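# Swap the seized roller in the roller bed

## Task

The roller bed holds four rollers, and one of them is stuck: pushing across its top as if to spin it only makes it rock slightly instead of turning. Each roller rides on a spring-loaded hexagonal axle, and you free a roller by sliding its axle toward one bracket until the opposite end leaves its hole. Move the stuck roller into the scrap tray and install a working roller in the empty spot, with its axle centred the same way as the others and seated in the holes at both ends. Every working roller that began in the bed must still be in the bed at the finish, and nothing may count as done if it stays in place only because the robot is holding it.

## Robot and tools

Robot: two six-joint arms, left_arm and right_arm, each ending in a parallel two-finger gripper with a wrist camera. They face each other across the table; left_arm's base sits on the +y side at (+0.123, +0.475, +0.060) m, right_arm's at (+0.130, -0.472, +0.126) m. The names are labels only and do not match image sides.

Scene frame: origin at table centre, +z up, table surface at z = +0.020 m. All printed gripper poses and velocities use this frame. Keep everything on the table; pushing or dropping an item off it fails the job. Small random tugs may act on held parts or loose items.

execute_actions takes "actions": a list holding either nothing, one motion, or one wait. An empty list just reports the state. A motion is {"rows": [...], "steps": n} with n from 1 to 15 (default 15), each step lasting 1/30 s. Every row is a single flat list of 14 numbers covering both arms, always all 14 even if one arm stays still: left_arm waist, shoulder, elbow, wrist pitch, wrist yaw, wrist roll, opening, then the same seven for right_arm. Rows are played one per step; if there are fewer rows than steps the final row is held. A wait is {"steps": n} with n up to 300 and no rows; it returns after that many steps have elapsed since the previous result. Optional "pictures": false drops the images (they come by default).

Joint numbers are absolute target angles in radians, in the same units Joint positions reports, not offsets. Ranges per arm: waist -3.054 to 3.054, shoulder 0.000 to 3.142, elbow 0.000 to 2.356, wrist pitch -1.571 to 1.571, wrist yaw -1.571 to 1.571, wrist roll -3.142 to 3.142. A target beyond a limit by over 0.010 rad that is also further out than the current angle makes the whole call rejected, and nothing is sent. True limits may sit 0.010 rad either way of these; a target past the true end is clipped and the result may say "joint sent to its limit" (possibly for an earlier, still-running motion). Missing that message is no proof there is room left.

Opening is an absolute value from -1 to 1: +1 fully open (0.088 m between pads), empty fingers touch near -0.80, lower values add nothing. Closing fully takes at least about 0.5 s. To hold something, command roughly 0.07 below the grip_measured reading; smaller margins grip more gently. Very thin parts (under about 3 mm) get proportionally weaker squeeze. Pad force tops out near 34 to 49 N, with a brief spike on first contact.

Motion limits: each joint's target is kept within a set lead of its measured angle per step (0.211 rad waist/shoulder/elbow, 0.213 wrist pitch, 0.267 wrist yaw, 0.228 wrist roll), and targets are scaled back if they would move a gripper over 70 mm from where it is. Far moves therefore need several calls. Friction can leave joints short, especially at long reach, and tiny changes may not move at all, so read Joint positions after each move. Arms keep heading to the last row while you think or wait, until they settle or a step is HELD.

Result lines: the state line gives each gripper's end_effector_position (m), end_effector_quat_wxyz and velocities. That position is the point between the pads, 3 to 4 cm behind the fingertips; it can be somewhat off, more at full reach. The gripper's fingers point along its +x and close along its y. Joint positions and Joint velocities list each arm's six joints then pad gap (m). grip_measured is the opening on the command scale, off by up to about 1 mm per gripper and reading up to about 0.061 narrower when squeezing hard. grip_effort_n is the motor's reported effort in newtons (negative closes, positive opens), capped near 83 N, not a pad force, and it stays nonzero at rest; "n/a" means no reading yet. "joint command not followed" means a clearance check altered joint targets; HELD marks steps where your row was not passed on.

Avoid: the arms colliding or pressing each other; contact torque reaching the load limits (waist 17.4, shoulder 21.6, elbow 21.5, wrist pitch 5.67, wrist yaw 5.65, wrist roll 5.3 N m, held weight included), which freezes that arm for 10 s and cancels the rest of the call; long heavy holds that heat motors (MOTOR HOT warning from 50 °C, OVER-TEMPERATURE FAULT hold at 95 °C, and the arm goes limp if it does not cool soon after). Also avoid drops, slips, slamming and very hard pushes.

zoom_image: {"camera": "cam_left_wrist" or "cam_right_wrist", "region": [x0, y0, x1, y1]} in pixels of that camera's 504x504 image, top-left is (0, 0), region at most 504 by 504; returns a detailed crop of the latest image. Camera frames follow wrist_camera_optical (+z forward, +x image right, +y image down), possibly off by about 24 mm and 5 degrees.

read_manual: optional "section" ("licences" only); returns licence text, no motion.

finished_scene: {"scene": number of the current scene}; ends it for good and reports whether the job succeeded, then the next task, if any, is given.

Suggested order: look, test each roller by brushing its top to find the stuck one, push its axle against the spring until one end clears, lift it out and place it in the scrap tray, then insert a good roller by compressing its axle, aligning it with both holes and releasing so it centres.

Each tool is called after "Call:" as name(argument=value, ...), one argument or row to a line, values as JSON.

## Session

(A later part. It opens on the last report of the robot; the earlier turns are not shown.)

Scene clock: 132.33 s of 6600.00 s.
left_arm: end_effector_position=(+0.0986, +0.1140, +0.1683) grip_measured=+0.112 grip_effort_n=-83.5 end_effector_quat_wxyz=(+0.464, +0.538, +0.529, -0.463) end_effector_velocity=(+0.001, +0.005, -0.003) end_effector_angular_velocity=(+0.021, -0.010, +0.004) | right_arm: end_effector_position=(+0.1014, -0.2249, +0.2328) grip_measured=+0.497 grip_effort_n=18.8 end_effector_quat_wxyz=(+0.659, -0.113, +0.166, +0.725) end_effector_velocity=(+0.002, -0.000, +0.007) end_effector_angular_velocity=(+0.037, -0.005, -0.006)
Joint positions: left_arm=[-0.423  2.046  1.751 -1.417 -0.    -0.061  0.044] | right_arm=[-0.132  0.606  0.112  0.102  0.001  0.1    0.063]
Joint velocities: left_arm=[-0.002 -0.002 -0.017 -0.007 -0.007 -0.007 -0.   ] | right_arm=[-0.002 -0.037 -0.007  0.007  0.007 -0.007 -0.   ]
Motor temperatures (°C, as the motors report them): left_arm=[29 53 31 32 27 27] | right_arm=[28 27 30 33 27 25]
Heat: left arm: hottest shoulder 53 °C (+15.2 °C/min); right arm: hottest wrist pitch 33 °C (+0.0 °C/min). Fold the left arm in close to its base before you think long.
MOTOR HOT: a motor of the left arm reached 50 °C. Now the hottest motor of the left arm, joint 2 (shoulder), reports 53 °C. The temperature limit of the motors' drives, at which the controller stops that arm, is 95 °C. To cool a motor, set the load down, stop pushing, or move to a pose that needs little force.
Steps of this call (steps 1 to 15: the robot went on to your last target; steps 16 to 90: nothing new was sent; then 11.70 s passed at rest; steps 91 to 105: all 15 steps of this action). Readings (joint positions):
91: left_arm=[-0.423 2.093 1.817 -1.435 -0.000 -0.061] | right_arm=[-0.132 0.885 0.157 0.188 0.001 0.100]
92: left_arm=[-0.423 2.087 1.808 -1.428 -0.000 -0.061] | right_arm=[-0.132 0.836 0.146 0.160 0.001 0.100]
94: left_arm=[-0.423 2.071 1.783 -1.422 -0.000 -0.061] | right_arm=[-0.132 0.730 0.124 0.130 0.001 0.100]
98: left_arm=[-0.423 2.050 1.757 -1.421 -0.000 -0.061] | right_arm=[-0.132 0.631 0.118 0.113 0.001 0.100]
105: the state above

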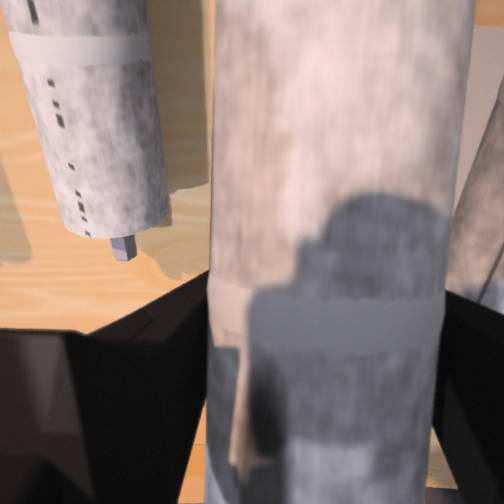

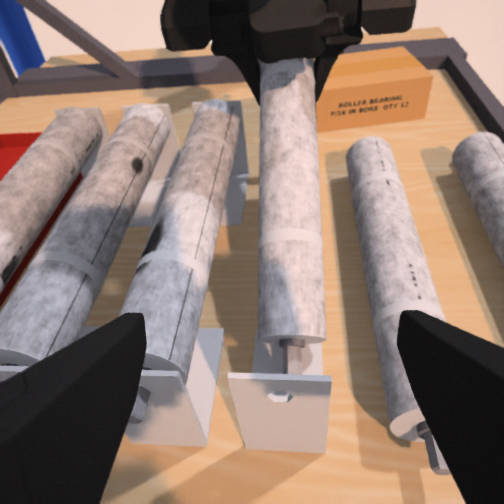

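Call:
execute_actions(
  actions=[
    {"rows":[[-0.424,1.99,1.75,-1.42,0,-0.063,0,0,0.5,0.3,-0.2,0,0,1],[-0.424,1.97,1.75,-1.42,0,-0.063,0,0,0.5,0.3,-0.2,0,0,1],[-0.424,1.94,1.75,-1.42,0,-0.063,0,0.2,0.5,0.3,-0.2,0,0,1],[-0.424,1.91,1.75,-1.42,0,-0.063,0,0.2,0.5,0.3,-0.2,0,0,1],[-0.424,1.88,1.75,-1.42,0,-0.063,0,0.4,0.5,0.4,-0.2,0,0,1],[-0.424,1.85,1.75,-1.42,0,-0.063,0,0.4,0.5,0.4,-0.2,0,0,1],[-0.424,1.82,1.75,-1.42,0,-0.063,0,0.45,0.5,0.4,-0.2,0,0,1]]},
  ],
  pictures=false,
)

Call:
execute_actions(
  actions=[
    {"rows":[[-0.45,1.83,1.77,-1.42,0,-0.1,0,0.45,0.5,0.4,-0.2,0,0,1],[-0.49,1.84,1.79,-1.42,0,-0.14,0,0.45,0.5,0.4,-0.2,0,0,1],[-0.54,1.85,1.81,-1.42,0,-0.19,0,0.45,0.5,0.4,-0.2,0,0,1],[-0.6,1.87,1.83,-1.42,0,-0.25,0,0.45,0.5,0.4,-0.2,0,0,1],[-1.0,1.95,1.93,-1.4,0,-0.65,0,0.45,0.5,0.4,-0.2,0,0,1]]},
  ],
)

Call:
execute_actions(
  actions=[
    {"rows":[[-1.05,2.0,2,-1.39,0,-0.7,0,0.45,0.5,0.4,-0.2,0,0,1],[-1.08,2.03,2.03,-1.39,0,-0.73,0,0.45,0.5,0.4,-0.2,0,0,1],[-1.11,2.06,2.06,-1.38,0,-0.76,0,0.45,0.5,0.4,-0.2,0,0,1],[-1.14,2.09,2.09,-1.38,0,-0.79,0,0.45,0.5,0.4,-0.2,0,0,1],[-1.17,2.13,2.13,-1.37,0,-0.82,0,0.45,0.5,0.4,-0.2,0,0,1],[-1.19,2.16,2.16,-1.37,0,-0.84,0,0.45,0.5,0.4,-0.2,0,0,1],[-1.207,2.2,2.2,-1.363,0,-0.857,0,0.45,0.5,0.4,-0.2,0,0,1]]},
  ],
)

Scene clock: 142.10 s of 6600.00 s.
left_arm: end_effector_position=(+0.0991, +0.1261, +0.2348) grip_measured=+0.108 grip_effort_n=-83.5 end_effector_quat_wxyz=(+0.508, +0.490, +0.488, -0.514) end_effector_velocity=(-0.006, -0.067, -0.015) end_effector_angular_velocity=(-0.266, +0.011, -0.014) | right_arm: end_effector_position=(-0.0238, -0.2798, +0.3185) grip_measured=+0.981 grip_effort_n=18.8 end_effector_quat_wxyz=(+0.427, -0.141, +0.070, +0.890) end_effector_velocity=(-0.041, -0.036, -0.008) end_effector_angular_velocity=(-0.026, -0.026, +0.227)
Joint positions: left_arm=[-0.424  1.841  1.74  -1.426  0.001 -0.061  0.044] | right_arm=[ 0.425  0.501  0.382 -0.197 -0.003  0.003  0.087]
Joint velocities: left_arm=[-0.007  0.027 -0.037  0.33  -0.007  0.007 -0.001] | right_arm=[ 0.217 -0.002 -0.002 -0.037 -0.007 -0.007  0.002]
Motor temperatures (°C, as the motors report them): left_arm=[29 54 31 31 27 27] | right_arm=[28 27 30 34 27 25]
Heat: left arm: hottest shoulder 54 °C (+15.0 °C/min); right arm: hottest wrist pitch 34 °C (+2.0 °C/min). Fold the left arm in close to its base before you think long.
MOTOR HOT: still on. Now the hottest motor of the left arm, joint 2 (shoulder), reports 54 °C; a drive's own limit is 95 °C.
Steps of this call (steps 1 to 15: the robot went on to your last target; steps 16 to 90: nothing new was sent; then 6.27 s passed at rest; steps 91 to 105: all 15 steps of this action). Readings (joint positions):
91: left_arm=[-0.423 2.044 1.750 -1.416 -0.000 -0.061] | right_arm=[-0.125 0.593 0.124 0.071 0.006 0.090]
92: left_arm=[-0.423 2.040 1.749 -1.415 -0.000 -0.061] | right_arm=[-0.094 0.573 0.152 -0.001 0.006 0.065]
94: left_arm=[-0.423 2.020 1.745 -1.415 -0.000 -0.061] | right_arm=[-0.000 0.538 0.211 -0.082 0.005 0.035]
98: left_arm=[-0.423 1.927 1.742 -1.416 -0.000 -0.061] | right_arm=[0.201 0.512 0.334 -0.161 0.000 0.012]
105: the state above

Scene clock: 142.60 s of 6600.00 s.
left_arm: end_effector_position=(-0.0035, +0.1205, +0.2347) grip_measured=+0.113 grip_effort_n=-83.5 end_effector_quat_wxyz=(+0.604, +0.426, +0.512, -0.437) end_effector_velocity=(-0.181, +0.094, +0.012) end_effector_angular_velocity=(+0.051, +0.001, +0.015) | right_arm: end_effector_position=(-0.0278, -0.2832, +0.3185) grip_measured=+0.985 grip_effort_n=18.8 end_effector_quat_wxyz=(+0.418, -0.142, +0.069, +0.895) end_effector_velocity=(-0.000, -0.003, -0.007) end_effector_angular_velocity=(-0.009, -0.031, +0.016)
Joint positions: left_arm=[-0.747  1.946  1.875 -1.45  -0.121 -0.643  0.045] | right_arm=[ 0.446  0.501  0.382 -0.199 -0.002  0.003  0.087]
Joint velocities: left_arm=[-0.545 -0.002  0.051 -0.168 -0.007 -0.564  0.003] | right_arm=[ 0.002 -0.002 -0.007 -0.022 -0.007 -0.022  0.   ]
Motor temperatures (°C, as the motors report them): left_arm=[29 54 31 31 27 27] | right_arm=[28 27 30 34 27 25]
Heat: left arm: hottest shoulder 54 °C (+15.1 °C/min); right arm: hottest wrist pitch 34 °C (+2.0 °C/min). Fold the left arm in close to its base before you think long.
MOTOR HOT: still on. Now the hottest motor of the left arm, joint 2 (shoulder), reports 54 °C; a drive's own limit is 95 °C.
Steps of this call (steps 1 to 15: all 15 steps of this action). Readings (joint positions):
1: left_arm=[-0.425 1.844 1.740 -1.421 0.001 -0.065] | right_arm=[0.431 0.501 0.382 -0.198 -0.003 0.003]
2: left_arm=[-0.430 1.847 1.740 -1.424 -0.002 -0.081] | right_arm=[0.435 0.501 0.382 -0.198 -0.003 0.003]
4: left_arm=[-0.463 1.857 1.754 -1.431 -0.016 -0.143] | right_arm=[0.441 0.501 0.382 -0.198 -0.003 0.003]
8: left_arm=[-0.602 1.918 1.835 -1.423 -0.042 -0.344] | right_arm=[0.445 0.501 0.382 -0.198 -0.003 0.003]
15: the state above

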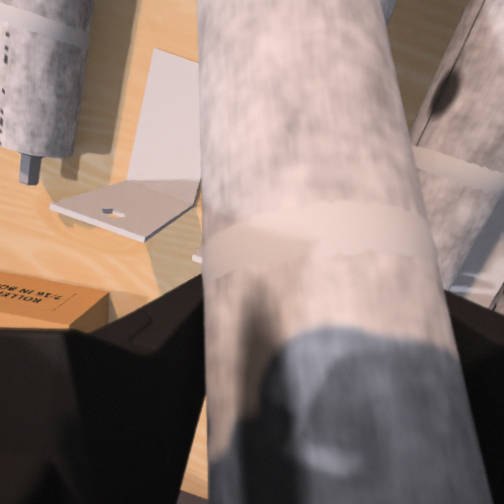

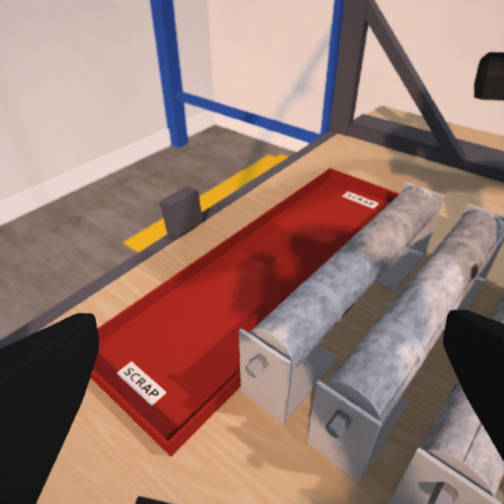

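Scene clock: 143.10 s of 6600.00 s.
left_arm: end_effector_position=(-0.2033, +0.1544, +0.2119) grip_measured=+0.061 grip_effort_n=-83.5 end_effector_quat_wxyz=(+0.512, +0.426, +0.510, -0.544) end_effector_velocity=(-0.357, +0.207, -0.009) end_effector_angular_velocity=(+0.057, +0.468, -0.814) | right_arm: end_effector_position=(-0.0278, -0.2832, +0.3185) grip_measured=+0.985 grip_effort_n=18.8 end_effector_quat_wxyz=(+0.418, -0.142, +0.068, +0.895) end_effector_velocity=(-0.001, -0.000, +0.001) end_effector_angular_velocity=(-0.000, +0.012, +0.002)
Joint positions: left_arm=[-1.152  2.195  2.153 -1.362 -0.009 -0.849  0.042] | right_arm=[ 0.446  0.501  0.382 -0.199 -0.002  0.003  0.087]
Joint velocities: left_arm=[-0.745  0.232  0.3    0.227  0.374  0.007 -0.001] | right_arm=[-0.002 -0.002 -0.002  0.007 -0.007  0.007 -0.   ]
Motor temperatures (°C, as the motors report them): left_arm=[29 54 31 31 27 27] | right_arm=[28 27 30 34 27 25]
Heat: left arm: hottest shoulder 54 °C (+15.0 °C/min); right arm: hottest wrist pitch 34 °C (+2.0 °C/min). Fold the left arm in close to its base before you think long.
MOTOR HOT: still on. Now the hottest motor of the left arm, joint 2 (shoulder), reports 54 °C; a drive's own limit is 95 °C.
Steps of this call (steps 1 to 15: all 15 steps of this action). Readings (joint positions):
1: left_arm=[-0.765 1.947 1.881 -1.454 -0.118 -0.663] | right_arm=[0.446 0.501 0.382 -0.199 -0.002 0.003]
2: left_arm=[-0.785 1.955 1.894 -1.454 -0.110 -0.688] | right_arm=[0.446 0.501 0.382 -0.199 -0.002 0.003]
4: left_arm=[-0.829 1.983 1.934 -1.434 -0.087 -0.729] | right_arm=[0.446 0.501 0.382 -0.199 -0.002 0.003]
8: left_arm=[-0.945 2.081 2.051 -1.387 -0.042 -0.780] | right_arm=[0.446 0.501 0.382 -0.199 -0.002 0.003]
15: the state above

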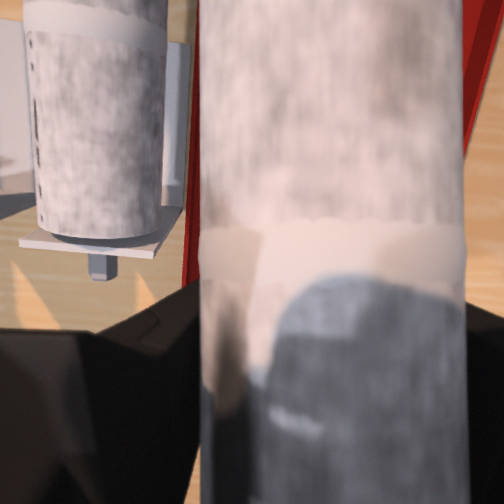

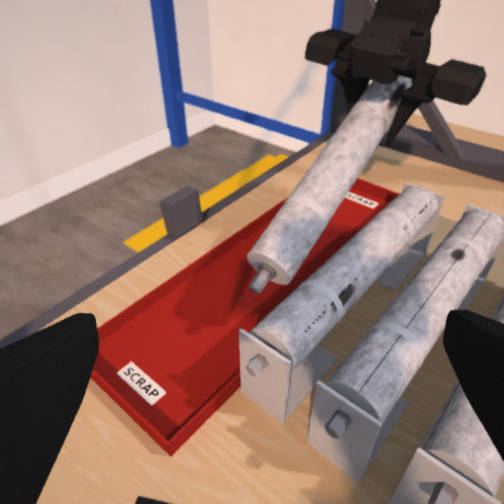

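Call:
execute_actions(
  actions=[
    {"rows":[[-1.2,2.23,2.21,-1.35,0,-0.85,0,0.45,0.5,0.4,-0.2,0,0,1],[-1.195,2.25,2.22,-1.34,0,-0.84,0,0.45,0.5,0.4,-0.2,0,0,1],[-1.185,2.28,2.235,-1.325,0,-0.83,0,0.45,0.5,0.4,-0.2,0,0,1],[-1.175,2.31,2.25,-1.31,0,-0.82,0,0.45,0.5,0.4,-0.2,0,0,1],[-1.165,2.34,2.265,-1.29,0,-0.81,0,0.45,0.5,0.4,-0.2,0,0,1],[-1.155,2.37,2.28,-1.275,0,-0.8,0,0.45,0.5,0.4,-0.2,0,0,1],[-1.145,2.4,2.29,-1.26,0,-0.79,0,0.45,0.5,0.4,-0.2,0,0,1],[-1.132,2.43,2.3,-1.242,0,-0.783,0,0.45,0.5,0.4,-0.2,0,0,1]]},
  ],
)

Scene clock: 149.40 s of 6600.00 s.
left_arm: end_effector_position=(-0.2325, +0.1129, +0.1374) grip_measured=+0.063 grip_effort_n=-83.5 end_effector_quat_wxyz=(+0.501, +0.440, +0.500, -0.552) end_effector_velocity=(+0.020, -0.026, -0.060) end_effector_angular_velocity=(+0.072, -0.056, +0.086) | right_arm: end_effector_position=(-0.0278, -0.2832, +0.3185) grip_measured=+0.985 grip_effort_n=18.8 end_effector_quat_wxyz=(+0.418, -0.142, +0.068, +0.895) end_effector_velocity=(-0.001, -0.000, +0.001) end_effector_angular_velocity=(-0.000, +0.012, +0.002)
Joint positions: left_arm=[-1.131  2.441  2.279 -1.25  -0.    -0.786  0.042] | right_arm=[ 0.446  0.501  0.382 -0.199 -0.002  0.003  0.087]
Joint velocities: left_arm=[ 0.066  0.125 -0.002  0.037  0.007 -0.022  0.   ] | right_arm=[-0.002 -0.002 -0.002  0.007 -0.007  0.007 -0.   ]
Motor temperatures (°C, as the motors report them): left_arm=[29 55 33 31 27 27] | right_arm=[28 27 31 34 27 25]
Heat: left arm: hottest shoulder 55 °C (+15.2 °C/min); right arm: hottest wrist pitch 34 °C (+2.0 °C/min). Fold the left arm in close to its base before you think long.
MOTOR HOT: still on. Now the hottest motor of the left arm, joint 2 (shoulder), reports 55 °C; a drive's own limit is 95 °C.
Steps of this call (steps 1 to 30: the robot went on to your last target; steps 31 to 90: nothing new was sent; then 2.80 s passed at rest; steps 91 to 105: all 15 steps of this action). Readings (joint positions):
91: left_arm=[-1.205 2.214 2.175 -1.368 0.008 -0.855] | right_arm=[0.446 0.501 0.382 -0.199 -0.002 0.003]
92: left_arm=[-1.205 2.220 2.180 -1.368 0.008 -0.855] | right_arm=[0.446 0.501 0.382 -0.199 -0.002 0.003]
94: left_arm=[-1.202 2.242 2.198 -1.357 0.008 -0.850] | right_arm=[0.446 0.501 0.382 -0.199 -0.002 0.003]
98: left_arm=[-1.177 2.330 2.257 -1.286 0.006 -0.809] | right_arm=[0.446 0.501 0.382 -0.199 -0.002 0.003]
105: the state above

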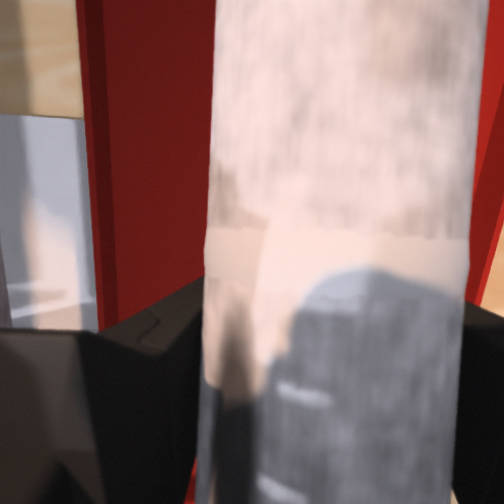

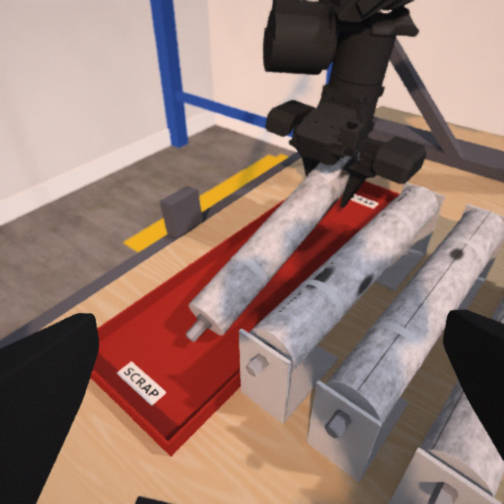

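Call:
execute_actions(
  actions=[
    {"rows":[[-1.13,2.445,2.27,-1.22,0,-0.783,0,0.45,0.5,0.4,-0.2,0,0,1],[-1.13,2.45,2.255,-1.2,0,-0.783,0,0.45,0.5,0.4,-0.2,0,0,1],[-1.13,2.455,2.24,-1.18,0,-0.783,0,0.45,0.5,0.4,-0.2,0,0,1],[-1.13,2.46,2.23,-1.16,0,-0.783,0,0.45,0.5,0.4,-0.2,0,0,1],[-1.13,2.47,2.22,-1.14,0,-0.783,0,0.45,0.5,0.4,-0.2,0,0,1],[-1.13,2.48,2.21,-1.12,0,-0.783,0,0.45,0.5,0.4,-0.2,0,0,1],[-1.13,2.49,2.2,-1.1,0,-0.783,0,0.45,0.5,0.4,-0.2,0,0,1]]},
  ],
)

Scene clock: 154.43 s of 6600.00 s.
left_arm: end_effector_position=(-0.2450, +0.1046, +0.1039) grip_measured=+0.063 grip_effort_n=-83.5 end_effector_quat_wxyz=(+0.499, +0.428, +0.498, -0.565) end_effector_velocity=(-0.002, -0.001, -0.001) end_effector_angular_velocity=(-0.015, +0.003, -0.008) | right_arm: end_effector_position=(-0.0278, -0.2832, +0.3185) grip_measured=+0.985 grip_effort_n=18.8 end_effector_quat_wxyz=(+0.418, -0.142, +0.068, +0.895) end_effector_velocity=(+0.001, -0.002, -0.007) end_effector_angular_velocity=(-0.018, -0.021, +0.007)
Joint positions: left_arm=[-1.138  2.479  2.209 -1.106 -0.002 -0.787  0.042] | right_arm=[ 0.446  0.501  0.382 -0.199 -0.002  0.003  0.087]
Joint velocities: left_arm=[-0.002 -0.002 -0.012  0.022 -0.007  0.007  0.   ] | right_arm=[-0.002 -0.002 -0.007 -0.022 -0.007 -0.007  0.   ]
Motor temperatures (°C, as the motors report them): left_arm=[29 56 33 31 27 27] | right_arm=[28 27 32 34 27 25]
Heat: left arm: hottest shoulder 56 °C (+15.2 °C/min); right arm: hottest wrist pitch 34 °C (+3.0 °C/min). Fold the left arm in close to its base before you think long.
MOTOR HOT: still on. Now the hottest motor of the left arm, joint 2 (shoulder), reports 56 °C; a drive's own limit is 95 °C.
Steps of this call (steps 1 to 15: the robot went on to your last target; steps 16 to 90: nothing new was sent; then 1.53 s passed at rest; steps 91 to 105: all 15 steps of this action). Readings (joint positions):
91: left_arm=[-1.130 2.444 2.283 -1.244 -0.001 -0.786] | right_arm=[0.446 0.501 0.382 -0.199 -0.002 0.003]
92: left_arm=[-1.130 2.444 2.278 -1.237 -0.001 -0.786] | right_arm=[0.446 0.501 0.382 -0.199 -0.002 0.003]
94: left_arm=[-1.130 2.444 2.263 -1.210 -0.001 -0.786] | right_arm=[0.446 0.501 0.382 -0.199 -0.002 0.003]
98: left_arm=[-1.130 2.463 2.226 -1.140 -0.001 -0.786] | right_arm=[0.446 0.501 0.382 -0.199 -0.002 0.003]
105: the state above

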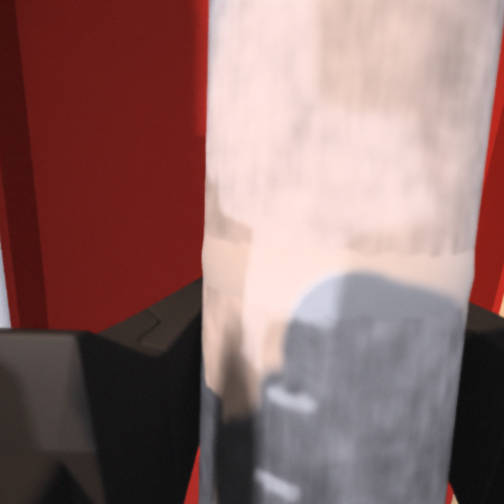

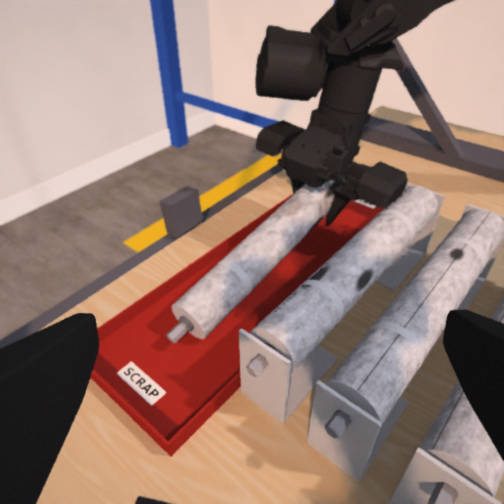

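Call:
execute_actions(
  actions=[
    {"rows":[[-1.145,2.48,2.2,-1.1,-0.05,-0.79,0,0.45,0.5,0.4,-0.2,0,0,1],[-1.155,2.48,2.2,-1.1,-0.1,-0.8,0,0.45,0.5,0.4,-0.2,0,0,1],[-1.165,2.48,2.2,-1.1,-0.15,-0.81,0,0.45,0.5,0.4,-0.2,0,0,1],[-1.18,2.48,2.2,-1.1,-0.22,-0.825,0,0.45,0.5,0.4,-0.2,0,0,1]],"steps":12},
  ],
  pictures=false,
)

Call:
execute_actions(
  actions=[
    {"rows":[[-1.18,2.5,2.17,-1.06,-0.22,-0.825,0,0.45,0.5,0.4,-0.2,0,0,1]]},
  ],
)

Scene clock: 160.70 s of 6600.00 s.
left_arm: end_effector_position=(-0.2394, +0.1021, +0.0990) grip_measured=+0.063 grip_effort_n=-83.5 end_effector_quat_wxyz=(+0.564, +0.429, +0.430, -0.559) end_effector_velocity=(+0.008, -0.006, +0.005) end_effector_angular_velocity=(-0.068, -0.052, +0.059) | right_arm: end_effector_position=(-0.0278, -0.2832, +0.3185) grip_measured=+0.985 grip_effort_n=18.8 end_effector_quat_wxyz=(+0.418, -0.142, +0.068, +0.895) end_effector_velocity=(-0.001, -0.002, -0.004) end_effector_angular_velocity=(-0.009, -0.008, +0.021)
Joint positions: left_arm=[-1.183  2.488  2.197 -1.102 -0.196 -0.816  0.042] | right_arm=[ 0.446  0.501  0.382 -0.199 -0.002  0.003  0.087]
Joint velocities: left_arm=[-0.007 -0.007 -0.002 -0.007 -0.095 -0.051  0.   ] | right_arm=[-0.002 -0.002 -0.007 -0.007 -0.022 -0.007 -0.   ]
Motor temperatures (°C, as the motors report them): left_arm=[29 56 33 30 27 27] | right_arm=[28 27 33 34 27 25]
Heat: left arm: hottest shoulder 56 °C (+14.1 °C/min); right arm: hottest wrist pitch 34 °C (+3.0 °C/min). Fold the left arm in close to its base before you think long.
MOTOR HOT: still on. Now the hottest motor of the left arm, joint 2 (shoulder), reports 56 °C; a drive's own limit is 95 °C.
Steps of this call (steps 1 to 15: the robot went on to your last target; steps 16 to 90: nothing new was sent; then 2.87 s passed at rest; steps 91 to 102: all 12 steps of this action). Readings (joint positions):
91: left_arm=[-1.139 2.480 2.207 -1.101 -0.003 -0.787] | right_arm=[0.446 0.501 0.382 -0.199 -0.002 0.003]
92: left_arm=[-1.142 2.480 2.207 -1.101 -0.017 -0.787] | right_arm=[0.446 0.501 0.382 -0.199 -0.002 0.003]
94: left_arm=[-1.155 2.480 2.204 -1.101 -0.078 -0.791] | right_arm=[0.446 0.501 0.382 -0.199 -0.002 0.003]
98: left_arm=[-1.178 2.487 2.198 -1.102 -0.176 -0.813] | right_arm=[0.446 0.501 0.382 -0.199 -0.002 0.003]
102: the state above

Scene clock: 161.20 s of 6600.00 s.
left_arm: end_effector_position=(-0.2441, +0.1007, +0.0929) grip_measured=+0.063 grip_effort_n=-83.5 end_effector_quat_wxyz=(+0.568, +0.420, +0.428, -0.564) end_effector_velocity=(+0.002, +0.002, -0.001) end_effector_angular_velocity=(+0.003, -0.012, +0.006) | right_arm: end_effector_position=(-0.0278, -0.2832, +0.3185) grip_measured=+0.985 grip_effort_n=18.8 end_effector_quat_wxyz=(+0.418, -0.142, +0.068, +0.895) end_effector_velocity=(-0.002, -0.002, -0.002) end_effector_angular_velocity=(+0.003, -0.015, +0.025)
Joint positions: left_arm=[-1.19   2.493  2.177 -1.06  -0.209 -0.826  0.042] | right_arm=[ 0.446  0.501  0.382 -0.199 -0.002  0.003  0.087]
Joint velocities: left_arm=[-0.002 -0.002 -0.007 -0.007 -0.007 -0.007  0.   ] | right_arm=[-0.002 -0.002 -0.002 -0.007 -0.022 -0.022 -0.   ]
Motor temperatures (°C, as the motors report them): left_arm=[29 56 33 30 27 27] | right_arm=[28 27 33 34 27 25]
Heat: left arm: hottest shoulder 56 °C (+13.2 °C/min); right arm: hottest wrist pitch 34 °C (+3.0 °C/min). Fold the left arm in close to its base before you think long.
MOTOR HOT: still on. Now the hottest motor of the left arm, joint 2 (shoulder), reports 56 °C; a drive's own limit is 95 °C.
Steps of this call (steps 1 to 15: all 15 steps of this action). Readings (joint positions):
1: left_arm=[-1.183 2.489 2.194 -1.099 -0.199 -0.817] | right_arm=[0.446 0.501 0.382 -0.199 -0.002 0.003]
2: left_arm=[-1.183 2.489 2.188 -1.091 -0.202 -0.819] | right_arm=[0.446 0.501 0.382 -0.199 -0.002 0.003]
4: left_arm=[-1.185 2.489 2.183 -1.077 -0.208 -0.825] | right_arm=[0.446 0.501 0.382 -0.199 -0.002 0.003]
8: left_arm=[-1.189 2.491 2.178 -1.064 -0.209 -0.826] | right_arm=[0.446 0.501 0.382 -0.199 -0.002 0.003]
15: the state above

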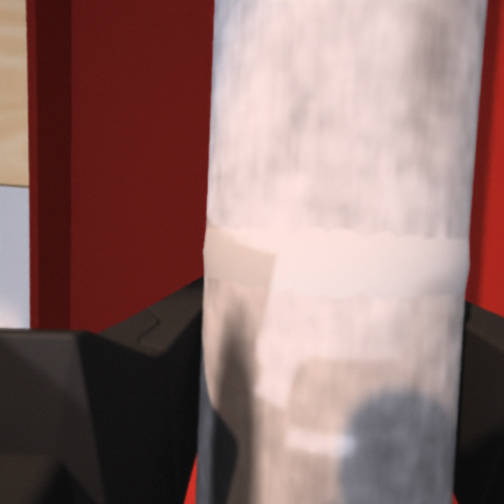

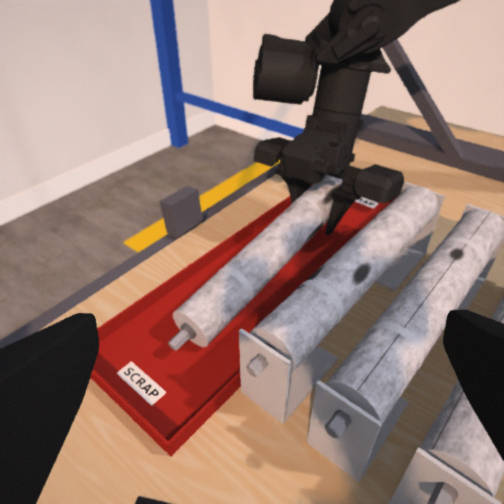

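More of the same, then lower.

Call:
execute_actions(
  actions=[
    {"rows":[[-1.21,2.49,2.17,-1.06,-0.28,-0.84,0,0.45,0.5,0.4,-0.2,0,0,1],[-1.22,2.49,2.17,-1.06,-0.33,-0.85,0,0.45,0.5,0.4,-0.2,0,0,1],[-1.235,2.5,2.16,-1.05,-0.39,-0.865,0,0.45,0.5,0.4,-0.2,0,0,1]],"steps":12},
  ],
  pictures=false,
)

Call:
execute_actions(
  actions=[
    {"rows":[[-1.235,2.52,2.11,-0.985,-0.39,-0.865,0,0.45,0.5,0.4,-0.2,0,0,1]]},
  ],
)

Scene clock: 165.23 s of 6600.00 s.
left_arm: end_effector_position=(-0.2414, +0.1038, +0.0863) grip_measured=+0.063 grip_effort_n=-83.5 end_effector_quat_wxyz=(+0.616, +0.420, +0.369, -0.556) end_effector_velocity=(+0.005, -0.001, +0.001) end_effector_angular_velocity=(-0.021, -0.030, +0.010) | right_arm: end_effector_position=(-0.0278, -0.2832, +0.3185) grip_measured=+0.985 grip_effort_n=18.8 end_effector_quat_wxyz=(+0.418, -0.142, +0.068, +0.895) end_effector_velocity=(-0.002, -0.002, +0.000) end_effector_angular_velocity=(-0.002, -0.002, +0.021)
Joint positions: left_arm=[-1.235  2.508  2.157 -1.055 -0.367 -0.859  0.042] | right_arm=[ 0.446  0.501  0.382 -0.199 -0.002  0.003  0.087]
Joint velocities: left_arm=[-0.002 -0.002 -0.007 -0.007 -0.037 -0.007 -0.   ] | right_arm=[-0.002 -0.002  0.002 -0.007 -0.022 -0.007 -0.   ]
Motor temperatures (°C, as the motors report them): left_arm=[29 56 33 30 27 27] | right_arm=[28 27 34 34 27 25]
Heat: left arm: hottest shoulder 56 °C (+13.2 °C/min); right arm: hottest elbow 34 °C (+3.0 °C/min). Fold the left arm in close to its base before you think long.
MOTOR HOT: still on. Now the hottest motor of the left arm, joint 2 (shoulder), reports 56 °C; a drive's own limit is 95 °C.
Steps of this call (steps 1 to 15: the robot went on to your last target; steps 16 to 90: nothing new was sent; then 0.63 s passed at rest; steps 91 to 102: all 12 steps of this action). Readings (joint positions):
91: left_arm=[-1.191 2.493 2.177 -1.059 -0.213 -0.827] | right_arm=[0.446 0.501 0.382 -0.199 -0.002 0.003]
92: left_arm=[-1.196 2.493 2.176 -1.059 -0.233 -0.827] | right_arm=[0.446 0.501 0.382 -0.199 -0.002 0.003]
94: left_arm=[-1.211 2.496 2.169 -1.058 -0.300 -0.838] | right_arm=[0.446 0.501 0.382 -0.199 -0.002 0.003]
98: left_arm=[-1.231 2.506 2.159 -1.055 -0.356 -0.857] | right_arm=[0.446 0.501 0.382 -0.199 -0.002 0.003]
102: the state above

Scene clock: 165.73 s of 6600.00 s.
left_arm: end_effector_position=(-0.2442, +0.1014, +0.0775) grip_measured=+0.063 grip_effort_n=-83.5 end_effector_quat_wxyz=(+0.621, +0.408, +0.365, -0.561) end_effector_velocity=(-0.002, -0.001, +0.004) end_effector_angular_velocity=(-0.027, +0.005, +0.017) | right_arm: end_effector_position=(-0.0278, -0.2832, +0.3185) grip_measured=+0.985 grip_effort_n=18.8 end_effector_quat_wxyz=(+0.418, -0.142, +0.068, +0.895) end_effector_velocity=(+0.000, -0.001, -0.001) end_effector_angular_velocity=(+0.001, -0.005, +0.007)
Joint positions: left_arm=[-1.239  2.51   2.12  -0.993 -0.383 -0.865  0.042] | right_arm=[ 0.446  0.501  0.382 -0.199 -0.002  0.003  0.087]
Joint velocities: left_arm=[-0.007 -0.007 -0.002  0.007 -0.022 -0.022 -0.   ] | right_arm=[-0.002 -0.007 -0.002 -0.007 -0.007 -0.007 -0.   ]
Motor temperatures (°C, as the motors report them): left_arm=[29 56 33 30 27 27] | right_arm=[28 27 34 34 27 25]
Heat: left arm: hottest shoulder 56 °C (+13.1 °C/min); right arm: hottest elbow 34 °C (+3.0 °C/min). Fold the left arm in close to its base before you think long.
MOTOR HOT: still on. Now the hottest motor of the left arm, joint 2 (shoulder), reports 56 °C; a drive's own limit is 95 °C.
Steps of this call (steps 1 to 15: all 15 steps of this action). Readings (joint positions):
1: left_arm=[-1.235 2.509 2.151 -1.048 -0.369 -0.859] | right_arm=[0.446 0.501 0.382 -0.199 -0.002 0.003]
2: left_arm=[-1.236 2.509 2.141 -1.030 -0.372 -0.862] | right_arm=[0.446 0.501 0.382 -0.199 -0.002 0.003]
4: left_arm=[-1.237 2.510 2.130 -1.006 -0.377 -0.865] | right_arm=[0.446 0.501 0.382 -0.199 -0.002 0.003]
8: left_arm=[-1.239 2.510 2.122 -0.997 -0.382 -0.865] | right_arm=[0.446 0.501 0.382 -0.199 -0.002 0.003]
15: the state above

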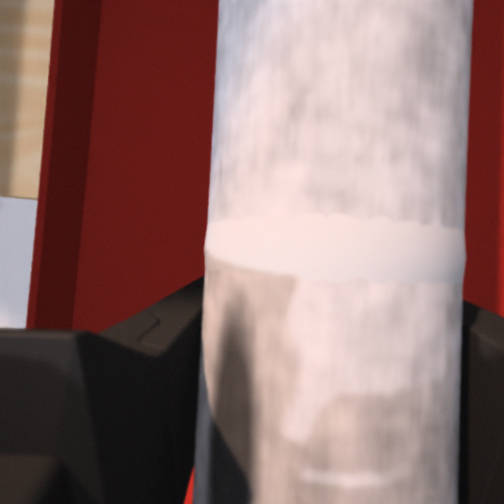

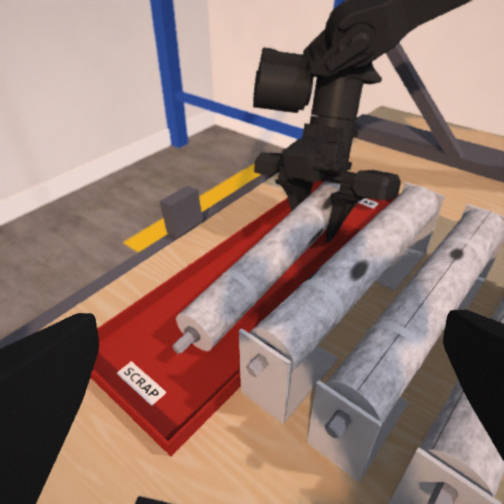

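Call:
execute_actions(
  actions=[
    {"rows":[[-1.239,2.51,2.12,-0.99,-0.39,-0.865,0.12,0.45,0.5,0.4,-0.2,0,0,1],[-1.239,2.51,2.12,-0.99,-0.39,-0.865,0.15,0.45,0.5,0.4,-0.2,0,0,1],[-1.239,2.51,2.12,-0.99,-0.39,-0.865,0.18,0.45,0.5,0.4,-0.2,0,0,1],[-1.239,2.51,2.12,-0.99,-0.39,-0.865,0.28,0.45,0.5,0.4,-0.2,0,0,1]],"steps":10},
  ],
  pictures=false,
)

Call:
execute_actions(
  actions=[
    {"rows":[[-1.239,2.3,2.12,-1.15,-0.39,-0.865,0.28,0.45,0.5,0.4,-0.2,0,0,1]],"steps":12},
  ],
  pictures=false,
)

Call:
execute_actions(
  actions=[
    {"rows":[[-1.0,1.5,1.6,-1.2,0,0,0.6,0.45,0.5,0.4,-0.2,0,0,1]]},
  ],
)

Scene clock: 170.97 s of 6600.00 s.
left_arm: end_effector_position=(-0.2438, +0.1003, +0.0780) grip_measured=+0.256 grip_effort_n=16.0 end_effector_quat_wxyz=(+0.623, +0.406, +0.362, -0.562) end_effector_velocity=(+0.002, +0.002, -0.003) end_effector_angular_velocity=(+0.008, -0.027, -0.021) | right_arm: end_effector_position=(-0.0278, -0.2832, +0.3185) grip_measured=+0.985 grip_effort_n=18.8 end_effector_quat_wxyz=(+0.418, -0.142, +0.068, +0.895) end_effector_velocity=(-0.001, -0.003, -0.005) end_effector_angular_velocity=(-0.017, -0.014, +0.021)
Joint positions: left_arm=[-1.239  2.51   2.119 -0.99  -0.391 -0.865  0.052] | right_arm=[ 0.446  0.501  0.382 -0.199 -0.002  0.003  0.087]
Joint velocities: left_arm=[-0.002  0.002 -0.007 -0.007 -0.007  0.022  0.01 ] | right_arm=[-0.002 -0.002 -0.002 -0.022 -0.022 -0.007 -0.   ]
Motor temperatures (°C, as the motors report them): left_arm=[29 56 32 30 27 27] | right_arm=[28 27 34 34 27 25]
Heat: left arm: hottest shoulder 56 °C (+10.0 °C/min); right arm: hottest elbow 34 °C (+3.0 °C/min). Fold the left arm in close to its base before you think long.
MOTOR HOT: still on. Now the hottest motor of the left arm, joint 2 (shoulder), reports 56 °C; a drive's own limit is 95 °C.
Steps of this call (steps 1 to 15: the robot went on to your last target; steps 16 to 90: nothing new was sent; then 1.90 s passed at rest; steps 91 to 100: all 10 steps of this action). Readings (joint positions):
91: left_arm=[-1.239 2.510 2.119 -0.992 -0.383 -0.865] | right_arm=[0.446 0.501 0.382 -0.199 -0.002 0.003]
92: left_arm=[-1.239 2.510 2.119 -0.992 -0.383 -0.865] | right_arm=[0.446 0.501 0.382 -0.199 -0.002 0.003]
94: left_arm=[-1.240 2.510 2.119 -0.993 -0.387 -0.865] | right_arm=[0.446 0.501 0.382 -0.199 -0.002 0.003]
98: left_arm=[-1.239 2.510 2.119 -0.990 -0.391 -0.865] | right_arm=[0.446 0.501 0.382 -0.199 -0.002 0.003]
100: the state above

Scene clock: 171.37 s of 6600.00 s.
left_arm: end_effector_position=(-0.2279, +0.1140, +0.1872) grip_measured=+0.277 grip_effort_n=16.0 end_effector_quat_wxyz=(+0.621, +0.369, +0.368, -0.586) end_effector_velocity=(+0.015, +0.013, +0.000) end_effector_angular_velocity=(+0.048, -0.067, +0.006) | right_arm: end_effector_position=(-0.0278, -0.2832, +0.3185) grip_measured=+0.985 grip_effort_n=18.8 end_effector_quat_wxyz=(+0.418, -0.142, +0.068, +0.895) end_effector_velocity=(-0.000, -0.003, -0.007) end_effector_angular_velocity=(-0.018, -0.021, +0.012)
Joint positions: left_arm=[-1.24   2.281  2.131 -1.141 -0.39  -0.866  0.053] | right_arm=[ 0.446  0.501  0.382 -0.199 -0.002  0.003  0.087]
Joint velocities: left_arm=[-0.002 -0.012 -0.002 -0.095 -0.007 -0.007  0.   ] | right_arm=[ 0.002 -0.002 -0.007 -0.022 -0.007 -0.007 -0.001]
Motor temperatures (°C, as the motors report them): left_arm=[29 56 32 30 27 27] | right_arm=[28 27 34 34 27 25]
Heat: left arm: hottest shoulder 56 °C (+9.2 °C/min); right arm: hottest elbow 34 °C (+3.1 °C/min). Fold the left arm in close to its base before you think long.
MOTOR HOT: still on. Now the hottest motor of the left arm, joint 2 (shoulder), reports 56 °C; a drive's own limit is 95 °C.
Steps of this call (steps 1 to 12: all 12 steps of this action). Readings (joint positions):
1: left_arm=[-1.239 2.500 2.119 -0.995 -0.391 -0.865] | right_arm=[0.446 0.501 0.382 -0.199 -0.002 0.003]
2: left_arm=[-1.241 2.486 2.119 -1.022 -0.384 -0.866] | right_arm=[0.446 0.501 0.382 -0.199 -0.002 0.003]
4: left_arm=[-1.245 2.441 2.116 -1.082 -0.383 -0.866] | right_arm=[0.446 0.501 0.382 -0.199 -0.002 0.003]
8: left_arm=[-1.242 2.326 2.122 -1.127 -0.389 -0.866] | right_arm=[0.446 0.501 0.382 -0.199 -0.002 0.003]
12: the state above

Scene clock: 171.87 s of 6600.00 s.
left_arm: end_effector_position=(-0.0943, +0.1857, +0.2718) grip_measured=+0.595 grip_effort_n=16.0 end_effector_quat_wxyz=(+0.394, +0.498, +0.296, -0.714) end_effector_velocity=(+0.095, +0.156, +0.461) end_effector_angular_velocity=(-1.230, +0.552, -1.010) | right_arm: end_effector_position=(-0.0278, -0.2832, +0.3185) grip_measured=+0.985 grip_effort_n=18.8 end_effector_quat_wxyz=(+0.418, -0.142, +0.068, +0.895) end_effector_velocity=(-0.002, -0.002, -0.001) end_effector_angular_velocity=(+0.002, +0.001, +0.021)
Joint positions: left_arm=[-1.002  1.659  1.624 -1.2   -0.007 -0.112  0.068] | right_arm=[ 0.446  0.501  0.382 -0.199 -0.002  0.003  0.087]
Joint velocities: left_arm=[-0.037 -1.463 -0.12  -0.022  0.037  1.018  0.001] | right_arm=[-0.002 -0.002 -0.007  0.007 -0.022 -0.007  0.   ]
Motor temperatures (°C, as the motors report them): left_arm=[29 56 32 30 27 27] | right_arm=[28 27 34 34 27 25]
Heat: left arm: hottest shoulder 56 °C (+9.1 °C/min); right arm: hottest elbow 34 °C (+3.0 °C/min). Fold the left arm in close to its base before you think long.
MOTOR HOT: still on. Now the hottest motor of the left arm, joint 2 (shoulder), reports 56 °C; a drive's own limit is 95 °C.
Steps of this call (steps 1 to 15: all 15 steps of this action). Readings (joint positions):
1: left_arm=[-1.235 2.269 2.117 -1.137 -0.367 -0.844] | right_arm=[0.446 0.501 0.382 -0.199 -0.002 0.003]
2: left_arm=[-1.217 2.243 2.077 -1.149 -0.302 -0.798] | right_arm=[0.446 0.501 0.382 -0.199 -0.002 0.003]
4: left_arm=[-1.152 2.185 1.990 -1.175 -0.202 -0.711] | right_arm=[0.446 0.501 0.382 -0.199 -0.002 0.003]
8: left_arm=[-1.009 2.003 1.791 -1.191 -0.067 -0.491] | right_arm=[0.446 0.501 0.382 -0.199 -0.002 0.003]
15: the state above

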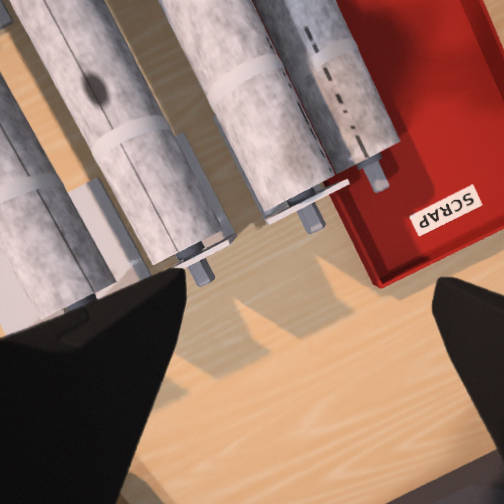

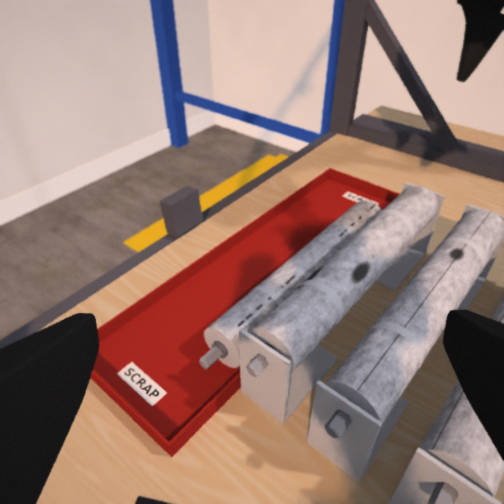

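Call:
execute_actions(
  actions=[
    {"rows":[[-0.235,1.9,1.779,-1,0,0.125,0.7,-0.33,0.6,0.1,0.1,0,0,0]]},
  ],
  pictures=false,
)

Call:
execute_actions(
  actions=[
    {"rows":[[-0.235,2.153,1.779,-0.926,0,0.125,0.7,-0.42,0.9,0.1,0.1,0,0,0.6]]},
  ],
)

Scene clock: 177.20 s of 6600.00 s.
left_arm: end_effector_position=(+0.0442, +0.0418, +0.2565) grip_measured=+0.697 grip_effort_n=16.0 end_effector_quat_wxyz=(+0.519, +0.434, +0.302, -0.672) end_effector_velocity=(+0.488, -0.142, -0.110) end_effector_angular_velocity=(+0.189, -0.037, +1.127) | right_arm: end_effector_position=(+0.1290, -0.2233, +0.2357) grip_measured=+0.012 grip_effort_n=-14.7 end_effector_quat_wxyz=(+0.693, -0.135, +0.135, +0.695) end_effector_velocity=(+0.248, -0.004, -0.019) end_effector_angular_velocity=(-0.041, -0.034, -1.000)
Joint positions: left_arm=[-0.534  1.855  1.755 -1.012  0.005  0.113  0.073] | right_arm=[-0.243  0.596  0.117  0.094  0.002  0.002  0.04 ]
Joint velocities: left_arm=[1.15  0.315 0.042 0.081 0.007 0.022 0.   ] | right_arm=[-0.974  0.007 -0.042  0.007  0.037 -0.022 -0.004]
Motor temperatures (°C, as the motors report them): left_arm=[29 54 32 30 27 27] | right_arm=[28 27 35 34 27 25]
Heat: left arm: hottest shoulder 54 °C (+4.0 °C/min); right arm: hottest elbow 35 °C (+3.0 °C/min). Fold the left arm in close to its base before you think long.
MOTOR HOT: still on. Now the hottest motor of the left arm, joint 2 (shoulder), reports 54 °C; a drive's own limit is 95 °C.
Steps of this call (steps 1 to 30: the robot went on to your last target; steps 31 to 90: nothing new was sent; then 1.83 s passed at rest; steps 91 to 105: all 15 steps of this action). Readings (joint positions):
91: left_arm=[-0.995 1.507 1.617 -1.196 0.004 0.010] | right_arm=[0.436 0.507 0.370 -0.178 -0.008 0.002]
92: left_arm=[-0.970 1.528 1.640 -1.164 0.009 0.030] | right_arm=[0.396 0.520 0.341 -0.113 -0.010 0.002]
94: left_arm=[-0.904 1.587 1.694 -1.093 0.006 0.058] | right_arm=[0.307 0.551 0.269 -0.039 -0.003 0.002]
98: left_arm=[-0.773 1.704 1.738 -1.046 0.005 0.090] | right_arm=[0.107 0.590 0.141 0.048 -0.002 0.002]
105: the state above

Scene clock: 177.70 s of 6600.00 s.
left_arm: end_effector_position=(+0.1814, +0.0070, +0.1410) grip_measured=+0.698 grip_effort_n=16.0 end_effector_quat_wxyz=(+0.571, +0.437, +0.422, -0.553) end_effector_velocity=(+0.001, -0.004, +0.002) end_effector_angular_velocity=(-0.023, +0.006, +0.008) | right_arm: end_effector_position=(+0.1697, -0.2378, +0.1638) grip_measured=+0.592 grip_effort_n=18.8 end_effector_quat_wxyz=(+0.719, -0.219, +0.259, +0.607) end_effector_velocity=(+0.001, -0.007, -0.011) end_effector_angular_velocity=(-0.051, +0.008, -0.002)
Joint positions: left_arm=[-0.232  2.147  1.775 -0.93  -0.     0.121  0.073] | right_arm=[-0.415  0.894  0.104  0.098  0.002  0.002  0.068]
Joint velocities: left_arm=[ 0.002 -0.002 -0.002  0.022  0.007 -0.007  0.   ] | right_arm=[-0.012  0.022 -0.007 -0.022 -0.007 -0.007  0.002]
Motor temperatures (°C, as the motors report them): left_arm=[29 54 32 30 27 27] | right_arm=[28 27 35 34 27 25]
Heat: left arm: hottest shoulder 54 °C (+4.0 °C/min); right arm: hottest elbow 35 °C (+3.0 °C/min). Fold the left arm in close to its base before you think long.
MOTOR HOT: still on. Now the hottest motor of the left arm, joint 2 (shoulder), reports 54 °C; a drive's own limit is 95 °C.
Steps of this call (steps 1 to 15: all 15 steps of this action). Readings (joint positions):
1: left_arm=[-0.496 1.871 1.757 -1.008 0.003 0.114] | right_arm=[-0.276 0.615 0.116 0.098 -0.000 0.002]
2: left_arm=[-0.463 1.889 1.762 -0.993 0.002 0.115] | right_arm=[-0.316 0.663 0.117 0.110 -0.001 0.002]
4: left_arm=[-0.404 1.932 1.773 -0.970 0.002 0.116] | right_arm=[-0.370 0.768 0.116 0.098 0.002 0.002]
8: left_arm=[-0.308 2.039 1.775 -0.946 0.002 0.118] | right_arm=[-0.405 0.869 0.104 0.094 0.002 0.002]
15: the state above

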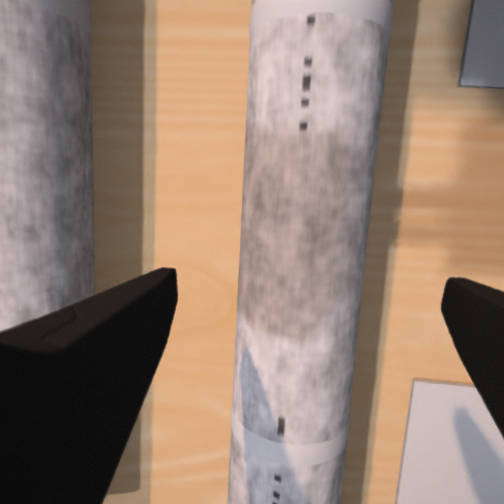

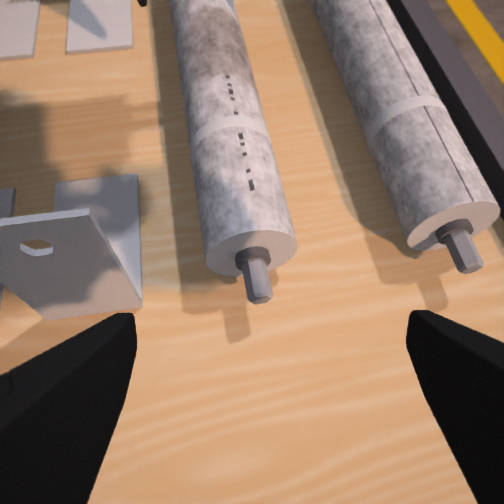

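Call:
execute_actions(
  actions=[
    {"rows":[[-0.243,2.19,1.69,-0.8,0,0.118,0.7,-0.42,0.9,0.1,0.1,0,0,0.6],[-0.243,2.19,1.69,-0.8,0,0.118,0.7,-0.42,0.9,0.1,0.1,0,0,0.6],[-0.243,2.19,1.69,-0.8,0,0.118,0.7,-0.42,0.9,0.1,0.1,0,0,0.6],[-0.243,2.227,1.604,-0.677,0,0.118,0.7,-0.42,0.9,0.1,0.1,0,0,0.6]]},
  ],
)

Call:
execute_actions(
  actions=[
    {"rows":[[-0.243,2.227,1.604,-0.677,0,0.118,0.02,-0.42,0.85,0.05,0.25,0,0,0.6]],"steps":12},
  ],
)

Scene clock: 182.13 s of 6600.00 s.
left_arm: end_effector_position=(+0.1774, +0.0012, +0.0742) grip_measured=+0.698 grip_effort_n=16.0 end_effector_quat_wxyz=(+0.572, +0.433, +0.415, -0.559) end_effector_velocity=(-0.000, +0.000, -0.001) end_effector_angular_velocity=(-0.002, -0.001, +0.021) | right_arm: end_effector_position=(+0.1699, -0.2380, +0.1631) grip_measured=+0.597 grip_effort_n=18.8 end_effector_quat_wxyz=(+0.719, -0.220, +0.261, +0.606) end_effector_velocity=(-0.001, -0.001, -0.002) end_effector_angular_velocity=(-0.009, -0.011, +0.017)
Joint positions: left_arm=[-0.241  2.22   1.615 -0.679  0.001  0.119  0.073] | right_arm=[-0.416  0.897  0.104  0.098  0.002  0.002  0.068]
Joint velocities: left_arm=[-0.002 -0.002 -0.007  0.007 -0.007 -0.022 -0.   ] | right_arm=[-0.002 -0.002 -0.002 -0.007 -0.007 -0.022 -0.   ]
Motor temperatures (°C, as the motors report them): left_arm=[29 53 32 30 27 27] | right_arm=[28 27 34 34 27 25]
Heat: left arm: hottest shoulder 53 °C (+2.0 °C/min); right arm: hottest elbow 34 °C (+2.0 °C/min). Fold the left arm in close to its base before you think long.
MOTOR HOT: still on. Now the hottest motor of the left arm, joint 2 (shoulder), reports 53 °C; a drive's own limit is 95 °C.
Steps of this call (steps 1 to 15: the robot went on to your last target; steps 16 to 90: nothing new was sent; then 0.93 s passed at rest; steps 91 to 105: all 15 steps of this action). Readings (joint positions):
91: left_arm=[-0.235 2.148 1.769 -0.909 -0.000 0.122] | right_arm=[-0.416 0.897 0.104 0.098 0.002 0.002]
92: left_arm=[-0.235 2.148 1.753 -0.874 -0.000 0.122] | right_arm=[-0.416 0.897 0.104 0.098 0.002 0.002]
94: left_arm=[-0.238 2.157 1.722 -0.821 -0.000 0.122] | right_arm=[-0.416 0.897 0.104 0.098 0.002 0.002]
98: left_arm=[-0.241 2.198 1.641 -0.718 -0.000 0.122] | right_arm=[-0.416 0.897 0.104 0.098 0.002 0.002]
105: the state above

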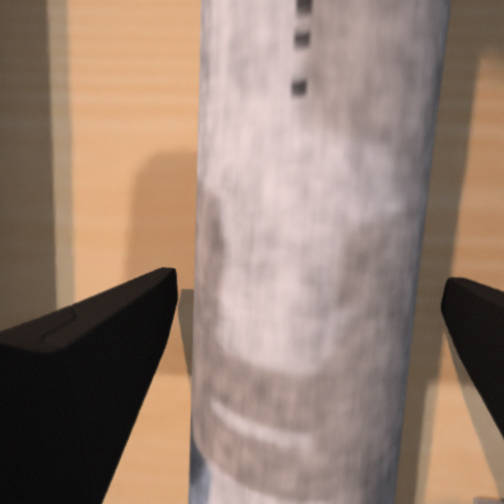

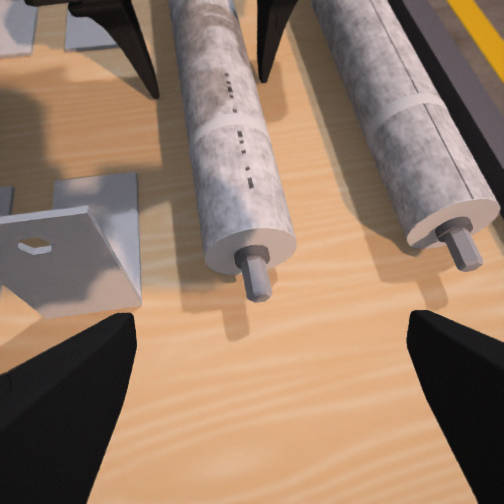

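Scene clock: 182.53 s of 6600.00 s.
left_arm: end_effector_position=(+0.1778, +0.0020, +0.0733) grip_measured=+0.110 grip_effort_n=-83.5 end_effector_quat_wxyz=(+0.573, +0.435, +0.415, -0.558) end_effector_velocity=(-0.000, +0.002, -0.000) end_effector_angular_velocity=(+0.008, -0.004, +0.007) | right_arm: end_effector_position=(+0.1716, -0.2281, +0.1820) grip_measured=+0.597 grip_effort_n=18.8 end_effector_quat_wxyz=(+0.736, -0.175, +0.208, +0.620) end_effector_velocity=(-0.000, +0.000, +0.002) end_effector_angular_velocity=(+0.019, -0.018, +0.015)
Joint positions: left_arm=[-0.241  2.22   1.612 -0.678 -0.002  0.119  0.044] | right_arm=[-0.416  0.855  0.062  0.243  0.002  0.002  0.068]
Joint velocities: left_arm=[-0.002 -0.002 -0.002 -0.007 -0.007 -0.007 -0.   ] | right_arm=[-0.002 -0.012 -0.012  0.022 -0.007 -0.022 -0.   ]
Motor temperatures (°C, as the motors report them): left_arm=[29 53 32 30 27 27] | right_arm=[28 27 34 34 27 25]
Heat: left arm: hottest shoulder 53 °C (+2.0 °C/min); right arm: hottest elbow 34 °C (+1.0 °C/min). Fold the left arm in close to its base before you think long.
MOTOR HOT: still on. Now the hottest motor of the left arm, joint 2 (shoulder), reports 53 °C; a drive's own limit is 95 °C.
Steps of this call (steps 1 to 12: all 12 steps of this action). Readings (joint positions):
1: left_arm=[-0.241 2.220 1.614 -0.679 0.001 0.119] | right_arm=[-0.416 0.894 0.100 0.113 0.002 0.002]
2: left_arm=[-0.241 2.220 1.613 -0.679 0.001 0.119] | right_arm=[-0.416 0.886 0.087 0.152 0.002 0.002]
4: left_arm=[-0.241 2.220 1.612 -0.679 0.001 0.119] | right_arm=[-0.416 0.868 0.075 0.200 0.002 0.002]
8: left_arm=[-0.241 2.220 1.612 -0.678 -0.002 0.119] | right_arm=[-0.416 0.857 0.067 0.234 0.002 0.002]
12: the state above

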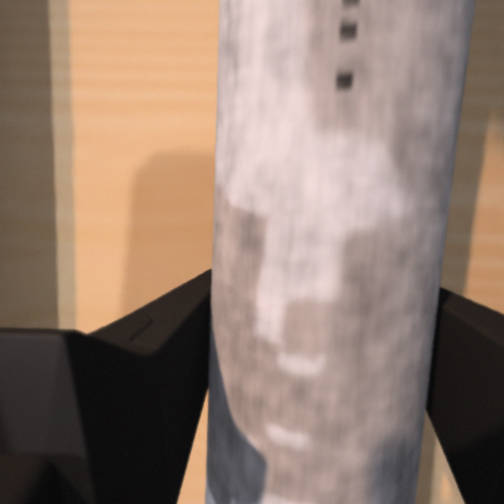

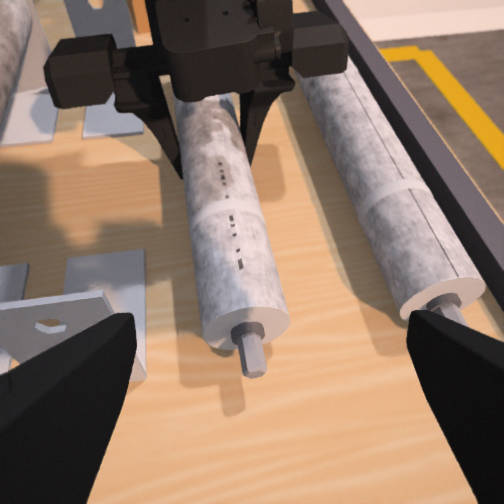

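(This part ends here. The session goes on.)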